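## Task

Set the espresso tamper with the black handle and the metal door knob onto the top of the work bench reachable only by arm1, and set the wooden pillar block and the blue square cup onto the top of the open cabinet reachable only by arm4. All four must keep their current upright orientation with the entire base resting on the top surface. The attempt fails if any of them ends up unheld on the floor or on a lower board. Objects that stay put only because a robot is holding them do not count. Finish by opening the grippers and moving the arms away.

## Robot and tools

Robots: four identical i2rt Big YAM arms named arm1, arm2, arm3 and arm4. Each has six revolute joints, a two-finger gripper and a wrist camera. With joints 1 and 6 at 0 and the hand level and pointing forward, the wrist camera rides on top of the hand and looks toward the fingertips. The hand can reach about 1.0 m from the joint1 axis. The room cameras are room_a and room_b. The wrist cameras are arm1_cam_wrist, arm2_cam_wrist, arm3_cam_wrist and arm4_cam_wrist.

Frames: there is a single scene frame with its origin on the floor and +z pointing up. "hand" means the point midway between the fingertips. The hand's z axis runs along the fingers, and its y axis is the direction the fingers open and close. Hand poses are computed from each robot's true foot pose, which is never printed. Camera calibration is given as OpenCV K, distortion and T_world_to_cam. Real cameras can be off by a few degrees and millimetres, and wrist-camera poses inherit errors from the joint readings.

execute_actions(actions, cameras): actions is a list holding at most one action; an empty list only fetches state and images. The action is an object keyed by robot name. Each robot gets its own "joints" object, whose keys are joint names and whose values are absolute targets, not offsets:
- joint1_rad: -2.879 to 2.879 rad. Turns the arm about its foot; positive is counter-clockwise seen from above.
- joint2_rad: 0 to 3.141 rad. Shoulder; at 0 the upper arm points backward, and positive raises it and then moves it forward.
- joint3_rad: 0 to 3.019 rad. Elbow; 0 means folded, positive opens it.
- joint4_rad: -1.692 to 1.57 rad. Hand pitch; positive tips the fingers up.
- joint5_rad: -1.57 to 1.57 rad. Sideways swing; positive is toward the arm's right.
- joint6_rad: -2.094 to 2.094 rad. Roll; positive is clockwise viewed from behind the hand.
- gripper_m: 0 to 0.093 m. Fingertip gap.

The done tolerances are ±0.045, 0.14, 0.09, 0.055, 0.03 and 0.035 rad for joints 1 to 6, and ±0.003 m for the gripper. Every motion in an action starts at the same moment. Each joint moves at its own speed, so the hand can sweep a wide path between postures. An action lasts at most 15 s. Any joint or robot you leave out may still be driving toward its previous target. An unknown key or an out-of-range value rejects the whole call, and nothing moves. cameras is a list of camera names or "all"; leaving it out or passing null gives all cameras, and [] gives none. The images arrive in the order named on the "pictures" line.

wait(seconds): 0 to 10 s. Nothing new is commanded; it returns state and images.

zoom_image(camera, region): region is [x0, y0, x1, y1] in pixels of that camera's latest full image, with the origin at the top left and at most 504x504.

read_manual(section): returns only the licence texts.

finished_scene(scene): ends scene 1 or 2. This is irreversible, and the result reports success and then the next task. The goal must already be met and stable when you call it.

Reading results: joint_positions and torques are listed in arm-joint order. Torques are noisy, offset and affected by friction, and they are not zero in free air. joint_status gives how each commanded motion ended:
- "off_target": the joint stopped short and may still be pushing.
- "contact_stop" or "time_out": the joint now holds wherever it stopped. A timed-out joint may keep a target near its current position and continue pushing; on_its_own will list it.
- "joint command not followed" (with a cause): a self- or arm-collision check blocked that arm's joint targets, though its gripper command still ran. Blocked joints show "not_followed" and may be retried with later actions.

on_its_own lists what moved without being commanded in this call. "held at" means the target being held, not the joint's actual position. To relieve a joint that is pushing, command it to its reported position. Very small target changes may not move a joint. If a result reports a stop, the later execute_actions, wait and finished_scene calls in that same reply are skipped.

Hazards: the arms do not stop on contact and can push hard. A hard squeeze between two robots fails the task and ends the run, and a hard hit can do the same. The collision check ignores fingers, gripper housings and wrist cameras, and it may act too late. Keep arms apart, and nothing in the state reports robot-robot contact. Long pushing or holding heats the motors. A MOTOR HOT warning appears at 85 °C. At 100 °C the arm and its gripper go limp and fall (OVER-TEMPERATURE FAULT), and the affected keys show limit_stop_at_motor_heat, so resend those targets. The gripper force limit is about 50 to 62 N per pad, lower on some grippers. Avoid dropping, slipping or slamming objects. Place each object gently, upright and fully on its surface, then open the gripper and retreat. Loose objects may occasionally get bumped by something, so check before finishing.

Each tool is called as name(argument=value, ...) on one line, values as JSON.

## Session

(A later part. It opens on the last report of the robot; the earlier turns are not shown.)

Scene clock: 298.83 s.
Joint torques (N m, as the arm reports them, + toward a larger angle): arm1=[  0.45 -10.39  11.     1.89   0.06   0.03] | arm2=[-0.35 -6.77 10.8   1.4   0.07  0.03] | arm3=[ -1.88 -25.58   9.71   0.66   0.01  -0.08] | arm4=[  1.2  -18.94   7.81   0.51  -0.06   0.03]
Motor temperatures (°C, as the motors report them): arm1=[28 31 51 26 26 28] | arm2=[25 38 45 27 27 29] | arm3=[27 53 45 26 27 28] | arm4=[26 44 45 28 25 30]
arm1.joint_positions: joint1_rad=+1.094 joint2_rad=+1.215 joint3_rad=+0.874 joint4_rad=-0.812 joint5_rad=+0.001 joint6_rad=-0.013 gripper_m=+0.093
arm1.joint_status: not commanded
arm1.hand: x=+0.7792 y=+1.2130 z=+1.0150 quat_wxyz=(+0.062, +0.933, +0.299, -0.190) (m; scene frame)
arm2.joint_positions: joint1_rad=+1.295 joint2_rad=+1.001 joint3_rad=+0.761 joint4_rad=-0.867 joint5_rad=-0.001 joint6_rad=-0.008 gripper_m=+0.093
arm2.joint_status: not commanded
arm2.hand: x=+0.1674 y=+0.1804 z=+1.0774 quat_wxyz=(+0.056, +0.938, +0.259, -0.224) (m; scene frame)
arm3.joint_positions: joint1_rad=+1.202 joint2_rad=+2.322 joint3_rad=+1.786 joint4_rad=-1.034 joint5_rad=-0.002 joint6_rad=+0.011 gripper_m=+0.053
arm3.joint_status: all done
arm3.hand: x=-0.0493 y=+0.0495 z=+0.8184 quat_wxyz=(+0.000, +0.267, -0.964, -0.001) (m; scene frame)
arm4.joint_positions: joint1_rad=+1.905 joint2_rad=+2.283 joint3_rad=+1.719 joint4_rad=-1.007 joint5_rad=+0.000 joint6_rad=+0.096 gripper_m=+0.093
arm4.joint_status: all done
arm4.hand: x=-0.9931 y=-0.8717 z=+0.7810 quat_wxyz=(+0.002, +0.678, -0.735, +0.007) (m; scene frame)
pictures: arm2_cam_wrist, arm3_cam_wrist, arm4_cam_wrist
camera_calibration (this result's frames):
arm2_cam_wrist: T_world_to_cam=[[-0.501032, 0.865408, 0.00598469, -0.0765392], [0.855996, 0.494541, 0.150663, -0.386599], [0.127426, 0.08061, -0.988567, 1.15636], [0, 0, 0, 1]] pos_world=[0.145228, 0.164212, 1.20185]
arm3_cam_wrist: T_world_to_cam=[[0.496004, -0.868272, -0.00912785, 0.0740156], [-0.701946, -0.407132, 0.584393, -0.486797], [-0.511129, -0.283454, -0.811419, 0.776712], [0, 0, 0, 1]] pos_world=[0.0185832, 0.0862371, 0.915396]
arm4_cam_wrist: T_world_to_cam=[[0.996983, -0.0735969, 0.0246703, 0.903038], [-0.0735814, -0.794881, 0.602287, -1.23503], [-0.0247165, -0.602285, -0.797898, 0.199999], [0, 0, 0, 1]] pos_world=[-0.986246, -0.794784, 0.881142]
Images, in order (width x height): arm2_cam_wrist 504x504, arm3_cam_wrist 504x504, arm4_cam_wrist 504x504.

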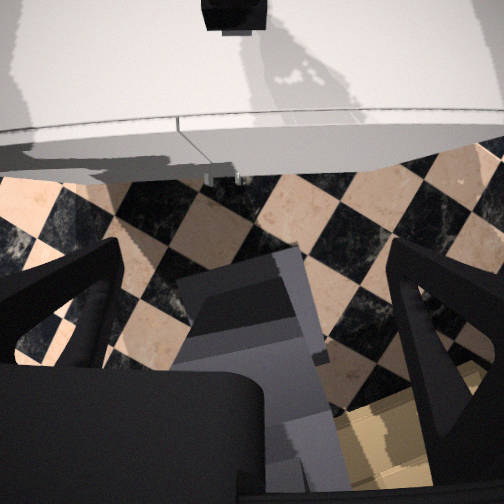

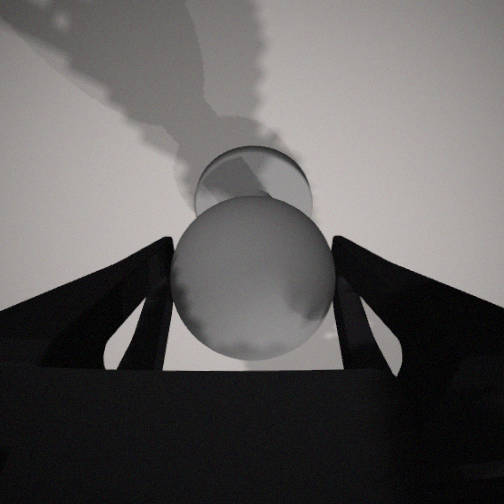

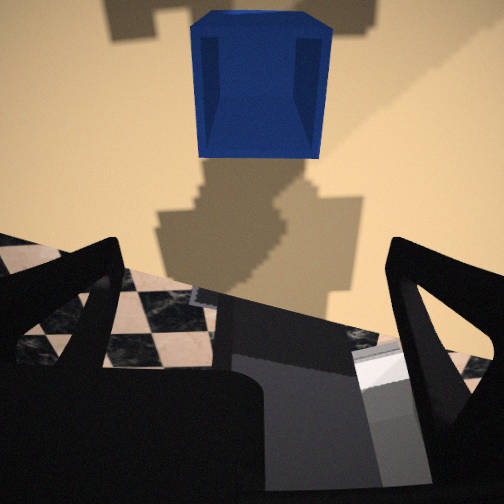

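execute_actions(actions=[{"arm3": {"joints": {"gripper_m": 0.093}}, "arm4": {"joints": {"joint1_rad": 1.888}}}], cameras=["arm3_cam_wrist", "arm4_cam_wrist"])

Scene clock: 314.13 s.
Joint torques (N m, as the arm reports them, + toward a larger angle): arm1=[  0.52 -10.34  10.98   1.93   0.05   0.03] | arm2=[-0.28 -6.77 10.84  1.42  0.07  0.03] | arm3=[ -1.74 -26.19   9.58   0.69   0.01  -0.09] | arm4=[ -0.1  -19.1    7.78   0.5   -0.06   0.02]
Motor temperatures (°C, as the motors report them): arm1=[28 31 52 26 26 28] | arm2=[25 38 45 27 27 29] | arm3=[27 53 45 26 27 28] | arm4=[26 45 45 28 25 30]
arm1.joint_positions: joint1_rad=+1.094 joint2_rad=+1.215 joint3_rad=+0.874 joint4_rad=-0.812 joint5_rad=+0.001 joint6_rad=-0.013 gripper_m=+0.093
arm1.joint_status: not commanded
arm1.hand: x=+0.7792 y=+1.2130 z=+1.0150 quat_wxyz=(+0.062, +0.933, +0.299, -0.190) (m; scene frame)
arm2.joint_positions: joint1_rad=+1.295 joint2_rad=+1.001 joint3_rad=+0.761 joint4_rad=-0.867 joint5_rad=-0.001 joint6_rad=-0.008 gripper_m=+0.093
arm2.joint_status: not commanded
arm2.hand: x=+0.1674 y=+0.1804 z=+1.0774 quat_wxyz=(+0.056, +0.938, +0.259, -0.224) (m; scene frame)
arm3.joint_positions: joint1_rad=+1.202 joint2_rad=+2.322 joint3_rad=+1.786 joint4_rad=-1.034 joint5_rad=-0.002 joint6_rad=+0.011 gripper_m=+0.093
arm3.joint_status: all done
arm3.hand: x=-0.0493 y=+0.0495 z=+0.8184 quat_wxyz=(+0.000, +0.267, -0.964, -0.001) (m; scene frame)
arm4.joint_positions: joint1_rad=+1.901 joint2_rad=+2.283 joint3_rad=+1.719 joint4_rad=-1.007 joint5_rad=+0.000 joint6_rad=+0.096 gripper_m=+0.093
arm4.joint_status: all done
arm4.hand: x=-0.9904 y=-0.8717 z=+0.7811 quat_wxyz=(+0.002, +0.677, -0.736, +0.007) (m; scene frame)
pictures: arm3_cam_wrist, arm4_cam_wrist
camera_calibration (this result's frames):
arm3_cam_wrist: T_world_to_cam=[[0.496004, -0.868272, -0.00912785, 0.0740156], [-0.701946, -0.407132, 0.584393, -0.486797], [-0.511129, -0.283454, -0.811419, 0.776712], [0, 0, 0, 1]] pos_world=[0.0185832, 0.0862371, 0.915396]
arm4_cam_wrist: T_world_to_cam=[[0.996634, -0.0781602, 0.0247244, 0.895984], [-0.0772529, -0.794551, 0.602263, -1.23814], [-0.0274282, -0.602146, -0.797915, 0.197546], [0, 0, 0, 1]] pos_world=[-0.9832, -0.794784, 0.881159]
Images, in order (width x height): arm3_cam_wrist 504x504, arm4_cam_wrist 504x504.

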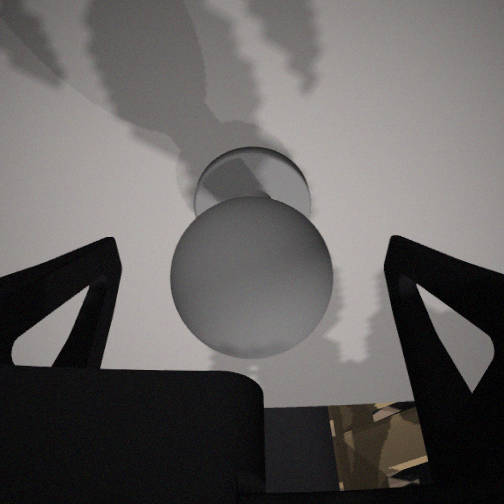

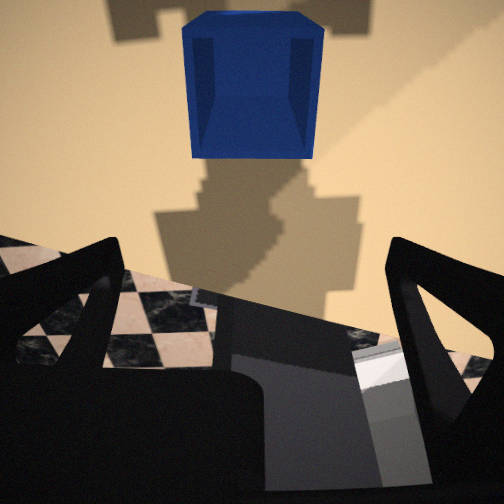

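execute_actions(actions=[{"arm3": {"joints": {"joint2_rad": 1.3, "joint3_rad": 0.8, "joint4_rad": -1.4}}, "arm2": {"joints": {"joint1_rad": 1.328, "joint2_rad": 2.19, "joint3_rad": 1.585, "joint4_rad": -0.915}}, "arm4": {"joints": {"joint2_rad": 2.505, "joint3_rad": 1.93, "joint4_rad": -0.948}}}], cameras=["arm2_cam_wrist", "arm4_cam_wrist", "room_a"])

Scene clock: 373.57 s.
Joint torques (N m, as the arm reports them, + toward a larger angle): arm1=[  0.51 -10.47  11.     1.93   0.06   0.03] | arm2=[ -0.09 -22.81  13.09  -0.25   0.07   0.03] | arm3=[-1.59 -8.79  8.99 -0.73  0.02 -0.08] | arm4=[ -0.09 -20.92   9.07   0.39  -0.08   0.01]
Motor temperatures (°C, as the motors report them): arm1=[28 31 53 26 26 28] | arm2=[25 38 47 27 27 29] | arm3=[27 54 45 26 27 28] | arm4=[26 47 46 28 25 30]
arm1.joint_positions: joint1_rad=+1.094 joint2_rad=+1.215 joint3_rad=+0.874 joint4_rad=-0.812 joint5_rad=+0.001 joint6_rad=-0.013 gripper_m=+0.093
arm1.joint_status: not commanded
arm1.hand: x=+0.7792 y=+1.2130 z=+1.0150 quat_wxyz=(+0.062, +0.933, +0.299, -0.190) (m; scene frame)
arm2.joint_positions: joint1_rad=+1.314 joint2_rad=+2.195 joint3_rad=+1.542 joint4_rad=-0.908 joint5_rad=-0.001 joint6_rad=-0.008 gripper_m=+0.093
arm2.joint_status: all done
arm2.hand: x=-0.0421 y=+0.0472 z=+0.8218 quat_wxyz=(-0.002, +0.962, +0.274, -0.006) (m; scene frame)
arm3.joint_positions: joint1_rad=+1.202 joint2_rad=+1.301 joint3_rad=+0.797 joint4_rad=-1.393 joint5_rad=-0.002 joint6_rad=+0.011 gripper_m=+0.093
arm3.joint_status: all done
arm3.hand: x=-0.4037 y=-0.1691 z=+0.9951 quat_wxyz=(+0.156, +0.264, -0.951, +0.044) (m; scene frame)
arm4.joint_positions: joint1_rad=+1.901 joint2_rad=+2.526 joint3_rad=+1.895 joint4_rad=-0.953 joint5_rad=+0.000 joint6_rad=+0.096 gripper_m=+0.093
arm4.joint_status: all done
arm4.hand: x=-0.9902 y=-0.8410 z=+0.6804 quat_wxyz=(+0.006, +0.676, -0.736, +0.011) (m; scene frame)
pictures: arm2_cam_wrist, arm4_cam_wrist, room_a
camera_calibration (this result's frames):
arm2_cam_wrist: T_world_to_cam=[[-0.516471, 0.856267, 0.00805169, -0.066603], [0.705946, 0.420443, 0.569972, -0.450335], [0.484662, 0.300058, -0.821625, 0.808536], [0, 0, 0, 1]] pos_world=[-0.108353, 0.00376271, 0.921528]
arm4_cam_wrist: T_world_to_cam=[[0.996625, -0.077908, 0.0258503, 0.900131], [-0.0773928, -0.786902, 0.612206, -1.1536], [-0.0273541, -0.61214, -0.790276, 0.122234], [0, 0, 0, 1]] pos_world=[-0.98303, -0.762817, 0.779569]
Images, in order (width x height): arm2_cam_wrist 504x504, arm4_cam_wrist 504x504, room_a 896x504.

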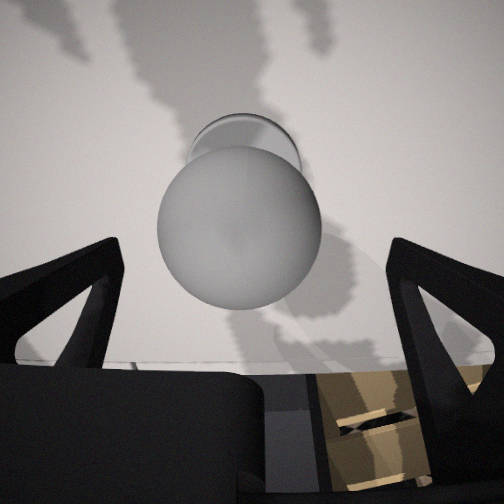

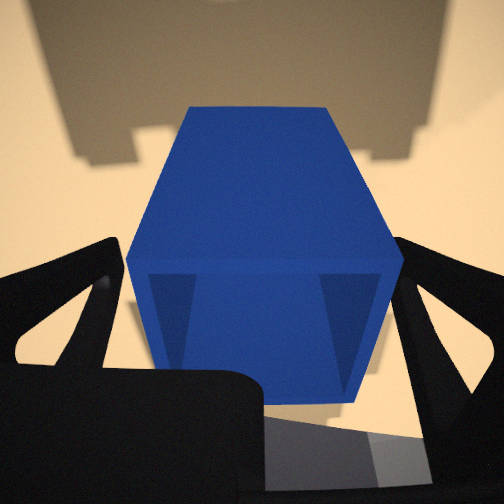

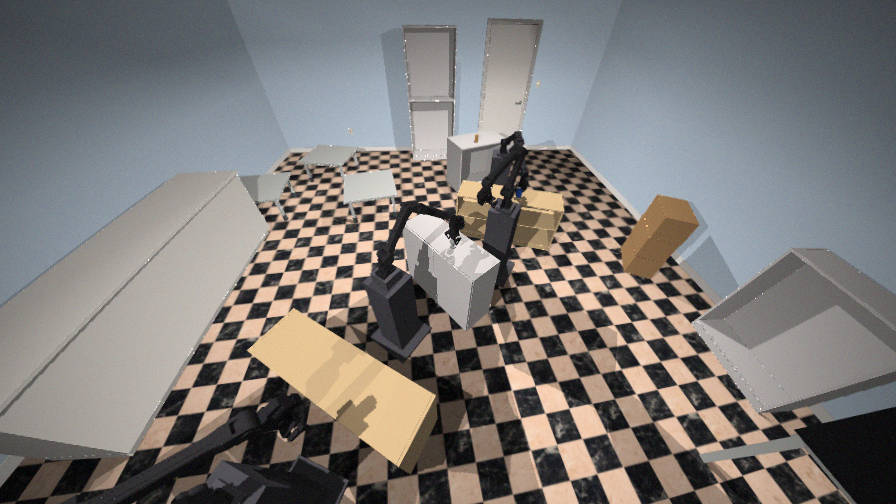

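execute_actions(actions=[], cameras=["arm2_cam_wrist", "arm4_cam_wrist"])

Scene clock: 383.83 s.
Joint torques (N m, as the arm reports them, + toward a larger angle): arm1=[  0.43 -10.4   11.01   1.9    0.06   0.03] | arm2=[ -0.06 -22.83  13.07  -0.27   0.07   0.02] | arm3=[-1.58 -8.95  8.93 -0.72  0.01 -0.08] | arm4=[ -0.05 -20.89   9.04   0.38  -0.08   0.02]
Motor temperatures (°C, as the motors report them): arm1=[28 31 53 27 26 28] | arm2=[25 42 48 27 27 29] | arm3=[27 50 45 26 27 28] | arm4=[26 48 47 28 25 30]
arm1.joint_positions: joint1_rad=+1.094 joint2_rad=+1.215 joint3_rad=+0.874 joint4_rad=-0.812 joint5_rad=+0.001 joint6_rad=-0.013 gripper_m=+0.093
arm1.joint_status: not commanded
arm1.hand: x=+0.7792 y=+1.2130 z=+1.0150 quat_wxyz=(+0.062, +0.933, +0.299, -0.190) (m; scene frame)
arm2.joint_positions: joint1_rad=+1.314 joint2_rad=+2.195 joint3_rad=+1.542 joint4_rad=-0.908 joint5_rad=-0.001 joint6_rad=-0.008 gripper_m=+0.093
arm2.joint_status: all done
arm2.hand: x=-0.0421 y=+0.0472 z=+0.8218 quat_wxyz=(-0.002, +0.962, +0.274, -0.006) (m; scene frame)
arm3.joint_positions: joint1_rad=+1.202 joint2_rad=+1.301 joint3_rad=+0.797 joint4_rad=-1.393 joint5_rad=-0.002 joint6_rad=+0.011 gripper_m=+0.093
arm3.joint_status: all done
arm3.hand: x=-0.4037 y=-0.1691 z=+0.9951 quat_wxyz=(+0.156, +0.264, -0.951, +0.044) (m; scene frame)
arm4.joint_positions: joint1_rad=+1.901 joint2_rad=+2.526 joint3_rad=+1.895 joint4_rad=-0.953 joint5_rad=+0.000 joint6_rad=+0.096 gripper_m=+0.093
arm4.joint_status: all done
arm4.hand: x=-0.9902 y=-0.8410 z=+0.6804 quat_wxyz=(+0.006, +0.676, -0.736, +0.011) (m; scene frame)
pictures: arm2_cam_wrist, arm4_cam_wrist
camera_calibration (this result's frames):
arm2_cam_wrist: T_world_to_cam=[[-0.516471, 0.856267, 0.00805169, -0.066603], [0.705946, 0.420443, 0.569972, -0.450335], [0.484662, 0.300058, -0.821625, 0.808536], [0, 0, 0, 1]] pos_world=[-0.108353, 0.00376271, 0.921528]
arm4_cam_wrist: T_world_to_cam=[[0.996625, -0.077908, 0.0258503, 0.900131], [-0.0773928, -0.786902, 0.612206, -1.1536], [-0.0273541, -0.61214, -0.790276, 0.122234], [0, 0, 0, 1]] pos_world=[-0.98303, -0.762817, 0.779569]
Images, in order (width x height): arm2_cam_wrist 504x504, arm4_cam_wrist 504x504.

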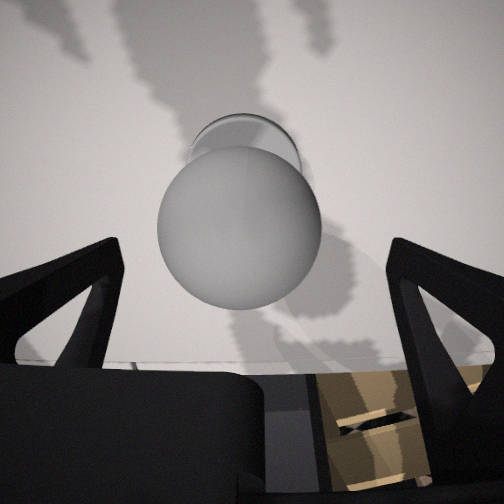

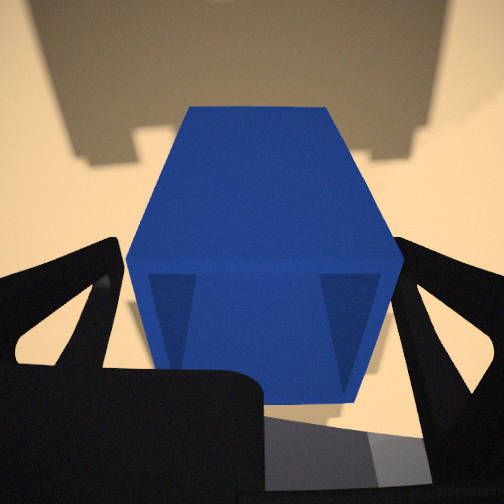

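execute_actions(actions=[{"arm2": {"joints": {"joint1_rad": 1.337, "joint2_rad": 2.232, "joint3_rad": 1.625}}, "arm4": {"joints": {"gripper_m": 0.035}}}], cameras=["arm2_cam_wrist", "arm4_cam_wrist"])

Scene clock: 392.93 s.
Joint torques (N m, as the arm reports them, + toward a larger angle): arm1=[  0.43 -10.35  11.     1.9    0.06   0.03] | arm2=[ -0.03 -20.49  13.21  -0.16   0.06   0.03] | arm3=[-1.62 -8.83  8.99 -0.69  0.02 -0.09] | arm4=[ -0.23 -21.13   9.07   0.38  -0.06   0.02]
Motor temperatures (°C, as the motors report them): arm1=[28 31 53 27 26 28] | arm2=[25 43 49 27 27 29] | arm3=[27 47 45 26 27 28] | arm4=[26 49 47 28 25 30]
arm1.joint_positions: joint1_rad=+1.094 joint2_rad=+1.215 joint3_rad=+0.874 joint4_rad=-0.812 joint5_rad=+0.001 joint6_rad=-0.013 gripper_m=+0.093
arm1.joint_status: not commanded
arm1.hand: x=+0.7792 y=+1.2130 z=+1.0150 quat_wxyz=(+0.062, +0.933, +0.299, -0.190) (m; scene frame)
arm2.joint_positions: joint1_rad=+1.322 joint2_rad=+2.203 joint3_rad=+1.584 joint4_rad=-0.908 joint5_rad=-0.001 joint6_rad=-0.008 gripper_m=+0.093
arm2.joint_status: all done
arm2.hand: x=-0.0548 y=+0.0332 z=+0.8302 quat_wxyz=(+0.002, +0.960, +0.278, -0.022) (m; scene frame)
arm3.joint_positions: joint1_rad=+1.202 joint2_rad=+1.301 joint3_rad=+0.797 joint4_rad=-1.393 joint5_rad=-0.002 joint6_rad=+0.011 gripper_m=+0.093
arm3.joint_status: not commanded
arm3.hand: x=-0.4037 y=-0.1691 z=+0.9951 quat_wxyz=(+0.156, +0.264, -0.951, +0.044) (m; scene frame)
arm4.joint_positions: joint1_rad=+1.901 joint2_rad=+2.526 joint3_rad=+1.895 joint4_rad=-0.953 joint5_rad=+0.000 joint6_rad=+0.097 gripper_m=+0.053
arm4.joint_status: gripper_m off_target (ended at +0.053, target +0.035)
arm4.hand: x=-0.9902 y=-0.8410 z=+0.6804 quat_wxyz=(+0.006, +0.676, -0.737, +0.011) (m; scene frame)
pictures: arm2_cam_wrist, arm4_cam_wrist
camera_calibration (this result's frames):
arm2_cam_wrist: T_world_to_cam=[[-0.523659, 0.851891, 0.00787848, -0.0613871], [0.718261, 0.436506, 0.541815, -0.416718], [0.458129, 0.289386, -0.840461, 0.840331], [0, 0, 0, 1]] pos_world=[-0.117813, -0.00898448, 0.932533]
arm4_cam_wrist: T_world_to_cam=[[0.996565, -0.0786682, 0.0258693, 0.89942], [-0.0780048, -0.786845, 0.612201, -1.15415], [-0.0278056, -0.612116, -0.790279, 0.121809], [0, 0, 0, 1]] pos_world=[-0.982973, -0.762823, 0.779569]
Images, in order (width x height): arm2_cam_wrist 504x504, arm4_cam_wrist 504x504.

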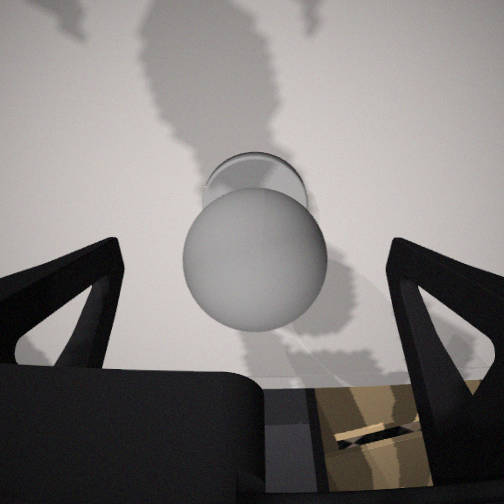

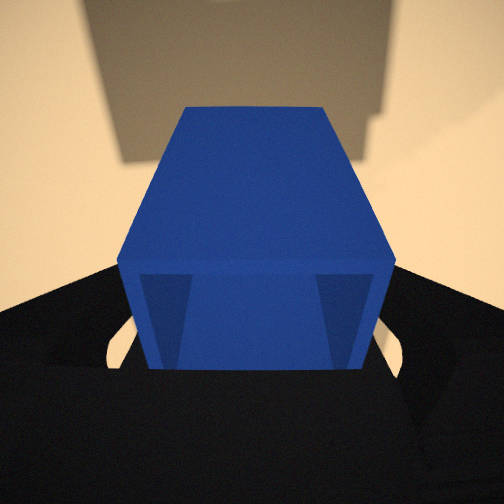

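execute_actions(actions=[], cameras=["arm2_cam_wrist"])

Scene clock: 395.33 s.
Joint torques (N m, as the arm reports them, + toward a larger angle): arm1=[  0.47 -10.39  11.02   1.91   0.06   0.03] | arm2=[  0.   -20.58  13.23  -0.2    0.07   0.03] | arm3=[-1.58 -8.81  8.99 -0.72  0.02 -0.08] | arm4=[ -0.12 -20.88   9.09   0.41  -0.05   0.03]
Motor temperatures (°C, as the motors report them): arm1=[28 31 53 27 26 28] | arm2=[25 43 49 27 27 29] | arm3=[27 47 45 26 27 28] | arm4=[26 49 48 28 25 30]
arm1.joint_positions: joint1_rad=+1.094 joint2_rad=+1.215 joint3_rad=+0.874 joint4_rad=-0.812 joint5_rad=+0.001 joint6_rad=-0.013 gripper_m=+0.093
arm1.joint_status: not commanded
arm1.hand: x=+0.7792 y=+1.2130 z=+1.0150 quat_wxyz=(+0.062, +0.933, +0.299, -0.190) (m; scene frame)
arm2.joint_positions: joint1_rad=+1.322 joint2_rad=+2.203 joint3_rad=+1.584 joint4_rad=-0.908 joint5_rad=-0.001 joint6_rad=-0.008 gripper_m=+0.093
arm2.joint_status: all done
arm2.hand: x=-0.0548 y=+0.0332 z=+0.8302 quat_wxyz=(+0.002, +0.960, +0.278, -0.022) (m; scene frame)
arm3.joint_positions: joint1_rad=+1.202 joint2_rad=+1.301 joint3_rad=+0.797 joint4_rad=-1.393 joint5_rad=-0.002 joint6_rad=+0.011 gripper_m=+0.093
arm3.joint_status: not commanded
arm3.hand: x=-0.4037 y=-0.1691 z=+0.9951 quat_wxyz=(+0.156, +0.264, -0.951, +0.044) (m; scene frame)
arm4.joint_positions: joint1_rad=+1.901 joint2_rad=+2.526 joint3_rad=+1.895 joint4_rad=-0.953 joint5_rad=+0.000 joint6_rad=+0.097 gripper_m=+0.053
arm4.joint_status: gripper_m off_target (ended at +0.053, target +0.035)
arm4.hand: x=-0.9902 y=-0.8410 z=+0.6804 quat_wxyz=(+0.006, +0.676, -0.737, +0.011) (m; scene frame)
pictures: arm2_cam_wrist
camera_calibration (this result's frames):
arm2_cam_wrist: T_world_to_cam=[[-0.523659, 0.851891, 0.00787848, -0.0613871], [0.718261, 0.436506, 0.541815, -0.416718], [0.458129, 0.289386, -0.840461, 0.840331], [0, 0, 0, 1]] pos_world=[-0.117813, -0.00898448, 0.932533]
Images, in order (width x height): arm2_cam_wrist 504x504.

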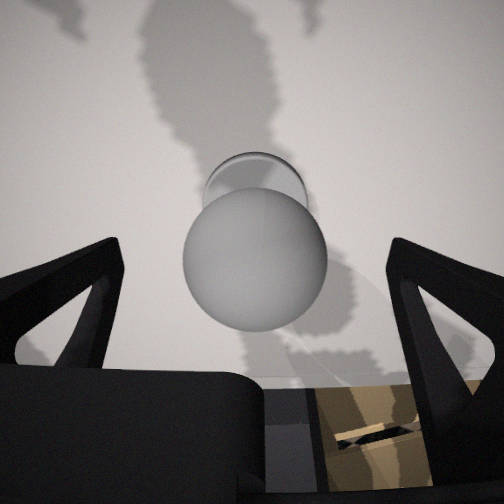

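execute_actions(actions=[{"arm2": {"joints": {"joint2_rad": 2.256}}}], cameras=["arm2_cam_wrist"])

Scene clock: 403.00 s.
Joint torques (N m, as the arm reports them, + toward a larger angle): arm1=[  0.47 -10.4   11.01   1.91   0.06   0.02] | arm2=[  0.05 -21.31  12.94  -0.25   0.06   0.03] | arm3=[-1.44 -8.79  8.98 -0.73  0.03 -0.09] | arm4=[ -0.22 -20.89   9.07   0.43  -0.06   0.01]
Motor temperatures (°C, as the motors report them): arm1=[28 31 53 27 26 28] | arm2=[25 44 50 27 27 29] | arm3=[27 46 45 26 27 28] | arm4=[26 50 48 28 25 30]
arm1.joint_positions: joint1_rad=+1.094 joint2_rad=+1.215 joint3_rad=+0.874 joint4_rad=-0.812 joint5_rad=+0.001 joint6_rad=-0.013 gripper_m=+0.093
arm1.joint_status: not commanded
arm1.hand: x=+0.7792 y=+1.2130 z=+1.0150 quat_wxyz=(+0.062, +0.933, +0.299, -0.190) (m; scene frame)
arm2.joint_positions: joint1_rad=+1.322 joint2_rad=+2.236 joint3_rad=+1.584 joint4_rad=-0.908 joint5_rad=-0.001 joint6_rad=-0.008 gripper_m=+0.093
arm2.joint_status: all done
arm2.hand: x=-0.0491 y=+0.0370 z=+0.8110 quat_wxyz=(-0.002, +0.960, +0.278, -0.007) (m; scene frame)
arm3.joint_positions: joint1_rad=+1.202 joint2_rad=+1.301 joint3_rad=+0.797 joint4_rad=-1.393 joint5_rad=-0.002 joint6_rad=+0.011 gripper_m=+0.093
arm3.joint_status: not commanded
arm3.hand: x=-0.4037 y=-0.1691 z=+0.9951 quat_wxyz=(+0.156, +0.264, -0.951, +0.044) (m; scene frame)
arm4.joint_positions: joint1_rad=+1.901 joint2_rad=+2.526 joint3_rad=+1.895 joint4_rad=-0.953 joint5_rad=+0.000 joint6_rad=+0.097 gripper_m=+0.053
arm4.joint_status: not commanded
arm4.hand: x=-0.9902 y=-0.8410 z=+0.6804 quat_wxyz=(+0.006, +0.676, -0.737, +0.011) (m; scene frame)
pictures: arm2_cam_wrist
camera_calibration (this result's frames):
arm2_cam_wrist: T_world_to_cam=[[-0.52364, 0.851902, 0.00804496, -0.0615714], [0.703274, 0.426914, 0.568463, -0.434049], [0.48084, 0.303328, -0.822669, 0.80675], [0, 0, 0, 1]] pos_world=[-0.114904, -0.00695533, 0.910925]
Images, in order (width x height): arm2_cam_wrist 504x504.

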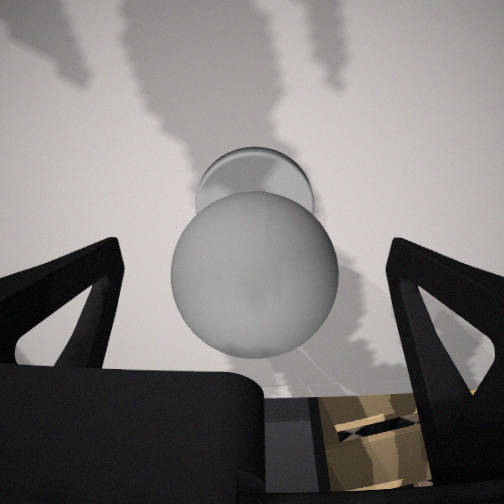

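Well centred. Close arm2.

execute_actions(actions=[{"arm2": {"joints": {"gripper_m": 0.035}}}], cameras=["arm2_cam_wrist", "room_a", "room_b"])

Scene clock: 407.20 s.
Joint torques (N m, as the arm reports them, + toward a larger angle): arm1=[  0.43 -10.42  11.01   1.9    0.06   0.02] | arm2=[ -0.03 -21.33  12.95  -0.28   0.07   0.02] | arm3=[-1.55 -8.95  8.98 -0.7   0.01 -0.08] | arm4=[ -0.18 -20.97   9.08   0.47  -0.06   0.01]
Motor temperatures (°C, as the motors report them): arm1=[28 31 53 27 26 28] | arm2=[25 44 50 27 27 29] | arm3=[27 46 45 26 27 28] | arm4=[26 50 48 28 25 30]
arm1.joint_positions: joint1_rad=+1.094 joint2_rad=+1.215 joint3_rad=+0.874 joint4_rad=-0.812 joint5_rad=+0.001 joint6_rad=-0.013 gripper_m=+0.093
arm1.joint_status: not commanded
arm1.hand: x=+0.7792 y=+1.2130 z=+1.0150 quat_wxyz=(+0.062, +0.933, +0.299, -0.190) (m; scene frame)
arm2.joint_positions: joint1_rad=+1.322 joint2_rad=+2.236 joint3_rad=+1.584 joint4_rad=-0.908 joint5_rad=-0.001 joint6_rad=-0.007 gripper_m=+0.053
arm2.joint_status: gripper_m off_target (ended at +0.053, target +0.035)
arm2.hand: x=-0.0491 y=+0.0370 z=+0.8110 quat_wxyz=(-0.002, +0.961, +0.278, -0.007) (m; scene frame)
arm3.joint_positions: joint1_rad=+1.202 joint2_rad=+1.301 joint3_rad=+0.797 joint4_rad=-1.393 joint5_rad=-0.002 joint6_rad=+0.011 gripper_m=+0.093
arm3.joint_status: not commanded
arm3.hand: x=-0.4037 y=-0.1691 z=+0.9951 quat_wxyz=(+0.156, +0.264, -0.951, +0.044) (m; scene frame)
arm4.joint_positions: joint1_rad=+1.901 joint2_rad=+2.526 joint3_rad=+1.895 joint4_rad=-0.953 joint5_rad=+0.000 joint6_rad=+0.097 gripper_m=+0.053
arm4.joint_status: not commanded
arm4.hand: x=-0.9902 y=-0.8410 z=+0.6804 quat_wxyz=(+0.006, +0.676, -0.737, +0.011) (m; scene frame)
pictures: arm2_cam_wrist, room_a, room_b
camera_calibration (this result's frames):
arm2_cam_wrist: T_world_to_cam=[[-0.523315, 0.852101, 0.00804049, -0.0615592], [0.703437, 0.426649, 0.568461, -0.434029], [0.480956, 0.30314, -0.822671, 0.806764], [0, 0, 0, 1]] pos_world=[-0.114921, -0.00692971, 0.910925]
Images, in order (width x height): arm2_cam_wrist 504x504, room_a 896x504, room_b 896x504.

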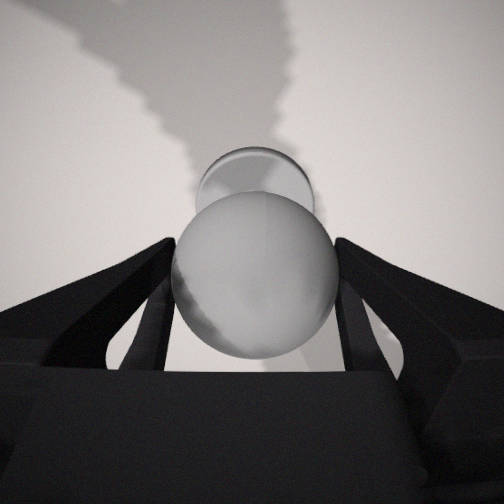

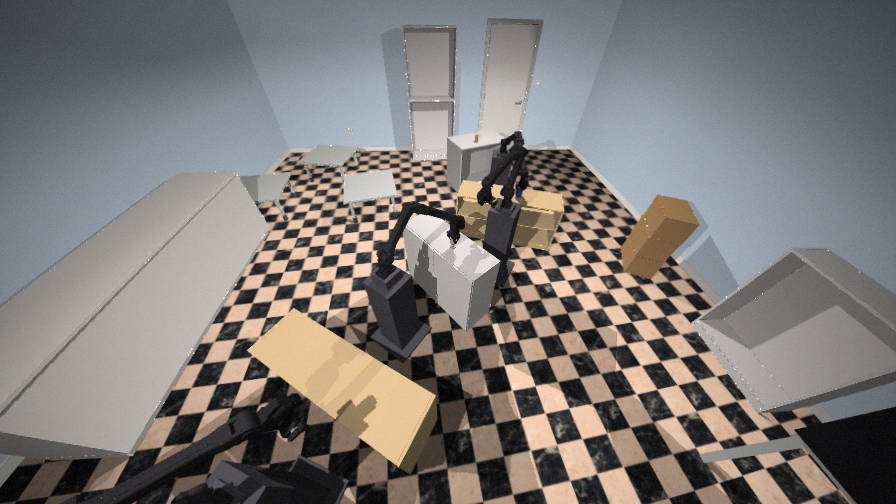

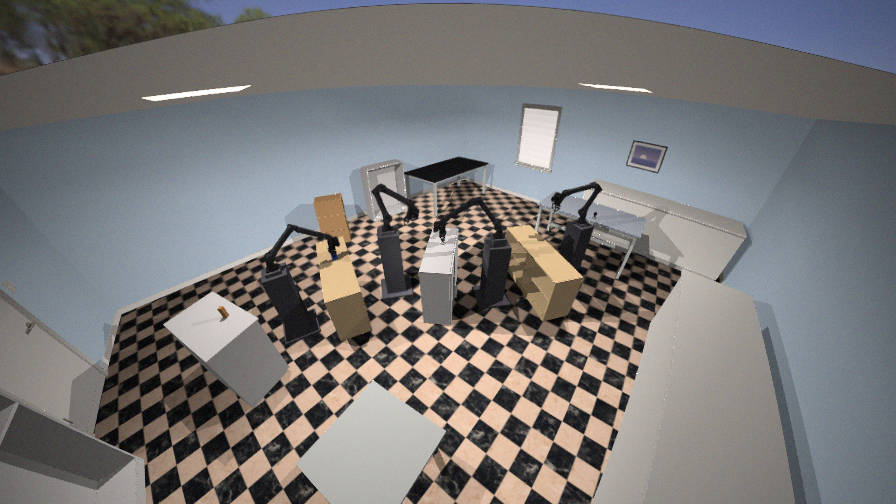

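execute_actions(actions=[{"arm2": {"joints": {"joint1_rad": -0.915, "joint2_rad": 2.22, "joint3_rad": 2.0, "joint4_rad": -1.29}}, "arm4": {"joints": {"joint1_rad": -0.34, "joint2_rad": 2.22, "joint4_rad": -1.272}}}], cameras=["arm2_cam_wrist", "arm4_cam_wrist", "room_a", "room_b"])

Scene clock: 461.87 s.
Joint torques (N m, as the arm reports them, + toward a larger angle): arm1=[  0.43 -10.29  10.99   1.9    0.06   0.02] | arm2=[ -0.13 -25.12  12.87  -0.44  -0.04   0.01] | arm3=[-1.63 -8.74  8.99 -0.74  0.01 -0.09] | arm4=[  0.88 -19.8    7.68  -0.07  -0.13  -0.01]
Motor temperatures (°C, as the motors report them): arm1=[28 31 54 27 26 28] | arm2=[25 47 51 27 27 29] | arm3=[27 43 45 26 27 28] | arm4=[26 52 49 28 25 30]
arm1.joint_positions: joint1_rad=+1.094 joint2_rad=+1.215 joint3_rad=+0.874 joint4_rad=-0.812 joint5_rad=+0.001 joint6_rad=-0.013 gripper_m=+0.093
arm1.joint_status: not commanded
arm1.hand: x=+0.7792 y=+1.2130 z=+1.0150 quat_wxyz=(+0.062, +0.933, +0.299, -0.190) (m; scene frame)
arm2.joint_positions: joint1_rad=-0.924 joint2_rad=+2.225 joint3_rad=+1.980 joint4_rad=-1.277 joint5_rad=+0.002 joint6_rad=-0.006 gripper_m=+0.053
arm2.joint_status: all done
arm2.hand: x=+0.5568 y=+1.0444 z=+0.9574 quat_wxyz=(-0.020, +0.666, -0.746, -0.020) (m; scene frame)
arm3.joint_positions: joint1_rad=+1.202 joint2_rad=+1.301 joint3_rad=+0.797 joint4_rad=-1.393 joint5_rad=-0.002 joint6_rad=+0.011 gripper_m=+0.093
arm3.joint_status: not commanded
arm3.hand: x=-0.4037 y=-0.1691 z=+0.9951 quat_wxyz=(+0.156, +0.264, -0.951, +0.044) (m; scene frame)
arm4.joint_positions: joint1_rad=-0.344 joint2_rad=+2.236 joint3_rad=+1.928 joint4_rad=-1.262 joint5_rad=+0.002 joint6_rad=+0.098 gripper_m=+0.053
arm4.joint_status: all done
arm4.hand: x=-0.4538 y=-1.9283 z=+0.8995 quat_wxyz=(-0.005, -0.371, -0.928, +0.006) (m; scene frame)
pictures: arm2_cam_wrist, arm4_cam_wrist, room_a, room_b
camera_calibration (this result's frames):
arm2_cam_wrist: T_world_to_cam=[[0.992087, -0.125502, -0.00350357, -0.415836], [-0.104412, -0.84022, 0.532099, 0.434385], [-0.0697234, -0.527522, -0.846675, 1.52751], [0, 0, 0, 1]] pos_world=[0.564403, 1.11859, 1.06071]
arm4_cam_wrist: T_world_to_cam=[[-0.68502, -0.728085, 0.0252923, -1.74125], [-0.582508, 0.568243, 0.581193, 0.310006], [-0.43753, 0.383395, -0.813373, 1.39877], [0, 0, 0, 1]] pos_world=[-0.400209, -1.98022, 1.00159]
Images, in order (width x height): arm2_cam_wrist 504x504, arm4_cam_wrist 504x504, room_a 896x504, room_b 896x504.

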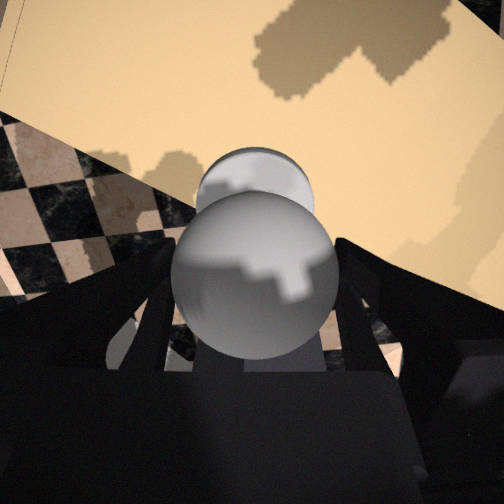

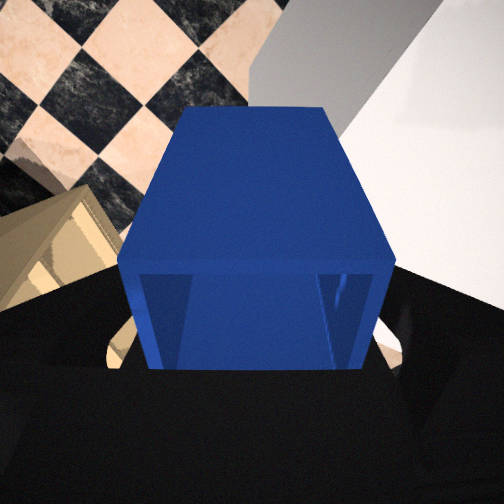

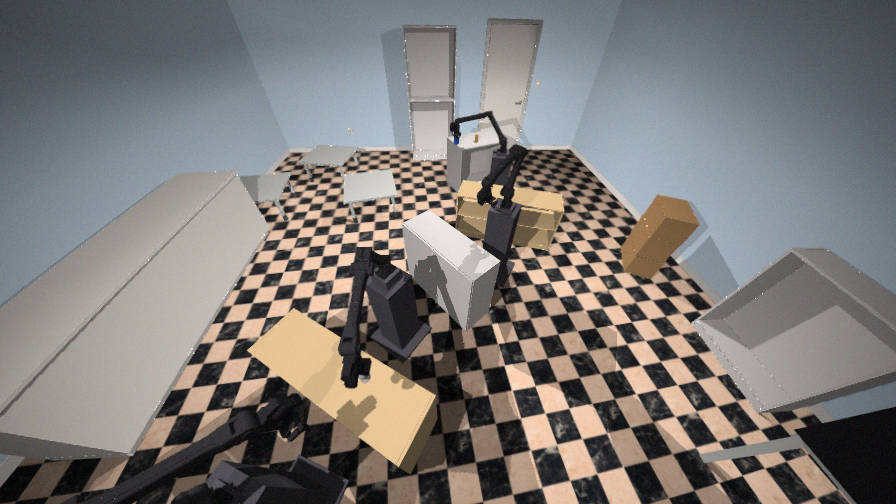

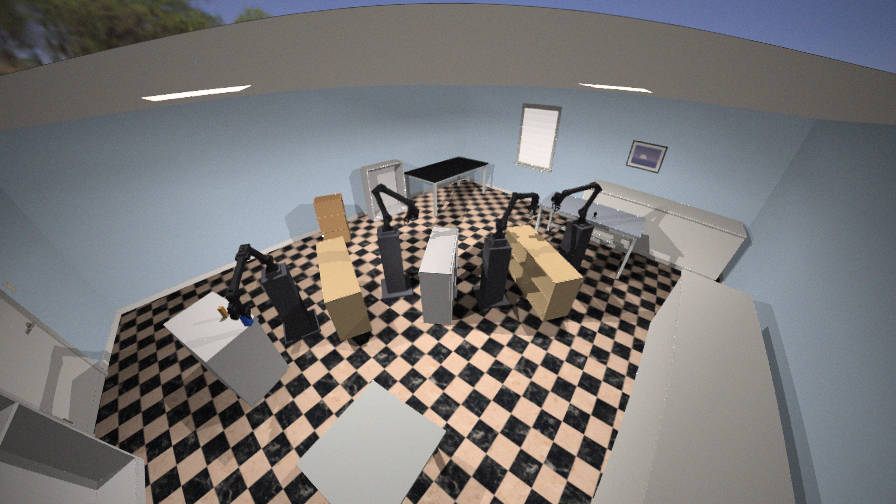

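execute_actions(actions=[{"arm2": {"joints": {"joint2_rad": 2.66, "joint3_rad": 1.99, "joint4_rad": -0.868}}, "arm4": {"joints": {"joint1_rad": -0.65}}}], cameras=["arm2_cam_wrist", "arm4_cam_wrist", "arm1_cam_wrist"])

Scene clock: 480.20 s.
Joint torques (N m, as the arm reports them, + toward a larger angle): arm1=[  0.39 -10.4   11.     1.9    0.05   0.02] | arm2=[  0.01 -27.36   9.89   0.57   0.03   0.01] | arm3=[-1.62 -8.8   9.02 -0.71  0.   -0.09] | arm4=[  0.13 -19.64   7.69  -0.1   -0.09  -0.01]
Motor temperatures (°C, as the motors report them): arm1=[28 31 54 27 26 28] | arm2=[25 50 51 27 27 29] | arm3=[27 42 45 26 27 28] | arm4=[26 52 48 28 25 30]
arm1.joint_positions: joint1_rad=+1.094 joint2_rad=+1.215 joint3_rad=+0.874 joint4_rad=-0.812 joint5_rad=+0.001 joint6_rad=-0.013 gripper_m=+0.093
arm1.joint_status: not commanded
arm1.hand: x=+0.7792 y=+1.2130 z=+1.0150 quat_wxyz=(+0.062, +0.933, +0.299, -0.190) (m; scene frame)
arm2.joint_positions: joint1_rad=-0.924 joint2_rad=+2.676 joint3_rad=+1.978 joint4_rad=-0.883 joint5_rad=+0.001 joint6_rad=-0.006 gripper_m=+0.053
arm2.joint_status: all done
arm2.hand: x=+0.5542 y=+1.0387 z=+0.6545 quat_wxyz=(+0.003, +0.666, -0.746, -0.001) (m; scene frame)
arm3.joint_positions: joint1_rad=+1.202 joint2_rad=+1.301 joint3_rad=+0.797 joint4_rad=-1.393 joint5_rad=-0.002 joint6_rad=+0.011 gripper_m=+0.093
arm3.joint_status: not commanded
arm3.hand: x=-0.4037 y=-0.1691 z=+0.9951 quat_wxyz=(+0.156, +0.264, -0.951, +0.044) (m; scene frame)
arm4.joint_positions: joint1_rad=-0.639 joint2_rad=+2.236 joint3_rad=+1.928 joint4_rad=-1.262 joint5_rad=+0.001 joint6_rad=+0.099 gripper_m=+0.053
arm4.joint_status: all done
arm4.hand: x=-0.5974 y=-2.0647 z=+0.9004 quat_wxyz=(-0.006, -0.504, -0.863, +0.004) (m; scene frame)
pictures: arm1_cam_wrist, arm2_cam_wrist, arm4_cam_wrist
camera_calibration (this result's frames):
arm1_cam_wrist: T_world_to_cam=[[-0.577809, 0.816171, 0.00135207, -0.537808], [0.798001, 0.564597, 0.210769, -1.51847], [0.17126, 0.122863, -0.977535, 0.830262], [0, 0, 0, 1]] pos_world=[0.758797, 1.19426, 1.13238]
arm2_cam_wrist: T_world_to_cam=[[0.992051, -0.125749, -0.00462859, -0.413954], [-0.0996901, -0.807849, 0.580898, 0.522362], [-0.0767866, -0.575819, -0.813963, 1.30053], [0, 0, 0, 1]] pos_world=[0.562602, 1.11881, 0.753232]
arm4_cam_wrist: T_world_to_cam=[[-0.867902, -0.496335, 0.0199522, -1.5649], [-0.394099, 0.712469, 0.58058, 0.714219], [-0.302378, 0.496024, -0.813958, 1.70275], [0, 0, 0, 1]] pos_world=[-0.561835, -2.13018, 1.00253]
Images, in order (width x height): arm1_cam_wrist 504x504, arm2_cam_wrist 504x504, arm4_cam_wrist 504x504.

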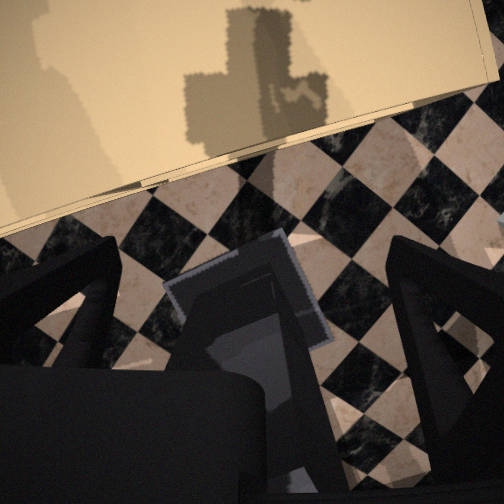

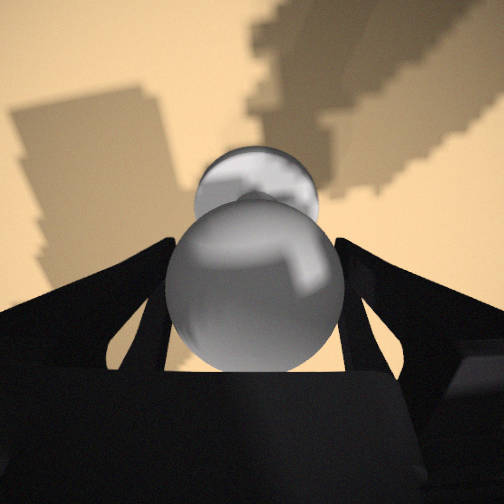

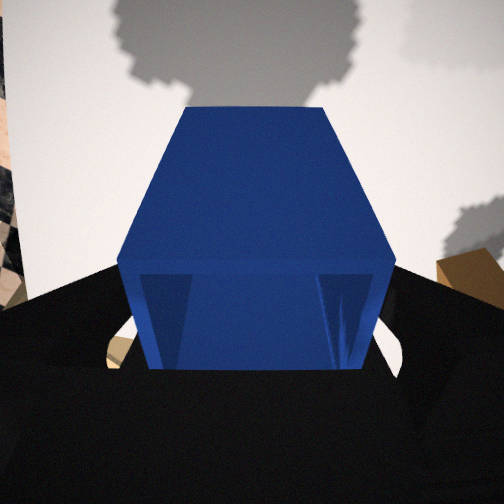

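zoom_image(camera="arm2_cam_wrist", region=[150, 90, 370, 310])

Region (150, 90, 370, 310) of arm2_cam_wrist's 504x504 image, scaled by 2.291, with more detail than that image has.

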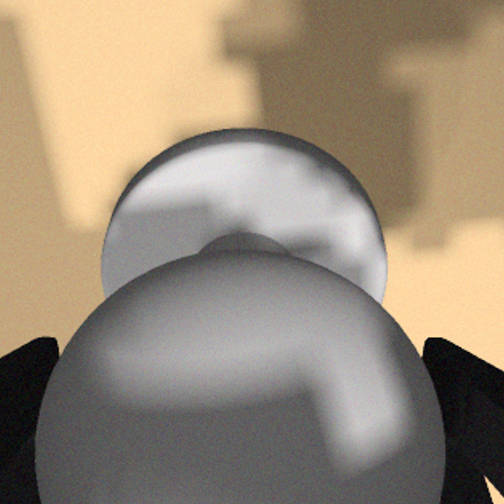

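execute_actions(actions=[{"arm2": {"joints": {"gripper_m": 0.093}}}], cameras=["arm2_cam_wrist", "room_a"])

Scene clock: 487.27 s.
Joint torques (N m, as the arm reports them, + toward a larger angle): arm1=[  0.49 -10.33  11.     1.9    0.07   0.02] | arm2=[ -0.1  -26.93   9.95   0.54   0.02   0.  ] | arm3=[-1.57 -8.85  8.94 -0.7   0.01 -0.08] | arm4=[  0.13 -19.64   7.67  -0.05  -0.08  -0.02]
Motor temperatures (°C, as the motors report them): arm1=[28 31 54 27 26 28] | arm2=[25 51 49 27 27 29] | arm3=[27 42 45 26 27 28] | arm4=[26 52 47 28 25 30]
arm1.joint_positions: joint1_rad=+1.094 joint2_rad=+1.215 joint3_rad=+0.874 joint4_rad=-0.812 joint5_rad=+0.001 joint6_rad=-0.013 gripper_m=+0.093
arm1.joint_status: not commanded
arm1.hand: x=+0.7792 y=+1.2130 z=+1.0150 quat_wxyz=(+0.062, +0.933, +0.299, -0.190) (m; scene frame)
arm2.joint_positions: joint1_rad=-0.924 joint2_rad=+2.672 joint3_rad=+1.978 joint4_rad=-0.883 joint5_rad=+0.001 joint6_rad=-0.006 gripper_m=+0.093
arm2.joint_status: all done
arm2.hand: x=+0.5544 y=+1.0403 z=+0.6573 quat_wxyz=(+0.001, +0.666, -0.746, -0.002) (m; scene frame)
arm3.joint_positions: joint1_rad=+1.202 joint2_rad=+1.301 joint3_rad=+0.797 joint4_rad=-1.393 joint5_rad=-0.002 joint6_rad=+0.011 gripper_m=+0.093
arm3.joint_status: not commanded
arm3.hand: x=-0.4037 y=-0.1691 z=+0.9951 quat_wxyz=(+0.156, +0.264, -0.951, +0.044) (m; scene frame)
arm4.joint_positions: joint1_rad=-0.639 joint2_rad=+2.236 joint3_rad=+1.928 joint4_rad=-1.262 joint5_rad=+0.001 joint6_rad=+0.099 gripper_m=+0.053
arm4.joint_status: not commanded
arm4.hand: x=-0.5974 y=-2.0647 z=+0.9004 quat_wxyz=(-0.006, -0.504, -0.863, +0.004) (m; scene frame)
pictures: arm2_cam_wrist, room_a
camera_calibration (this result's frames):
arm2_cam_wrist: T_world_to_cam=[[0.992051, -0.125753, -0.00465846, -0.413922], [-0.0999977, -0.81026, 0.577477, 0.526961], [-0.0763942, -0.572421, -0.816394, 1.30156], [0, 0, 0, 1]] pos_world=[0.562758, 1.11996, 0.756348]
Images, in order (width x height): arm2_cam_wrist 504x504, room_a 896x504.

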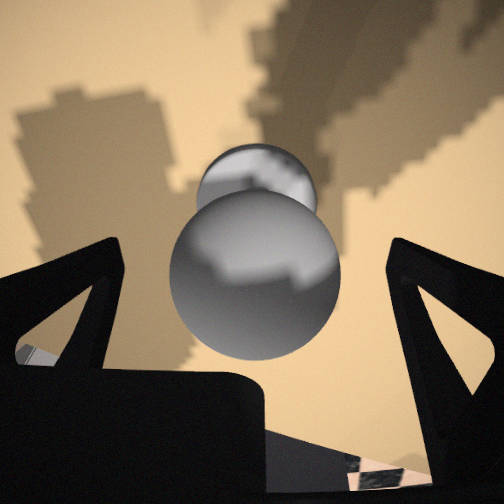

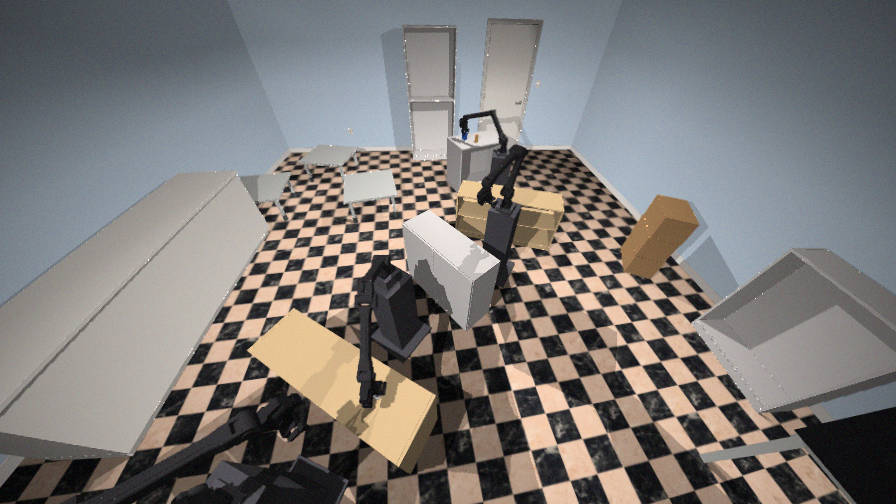

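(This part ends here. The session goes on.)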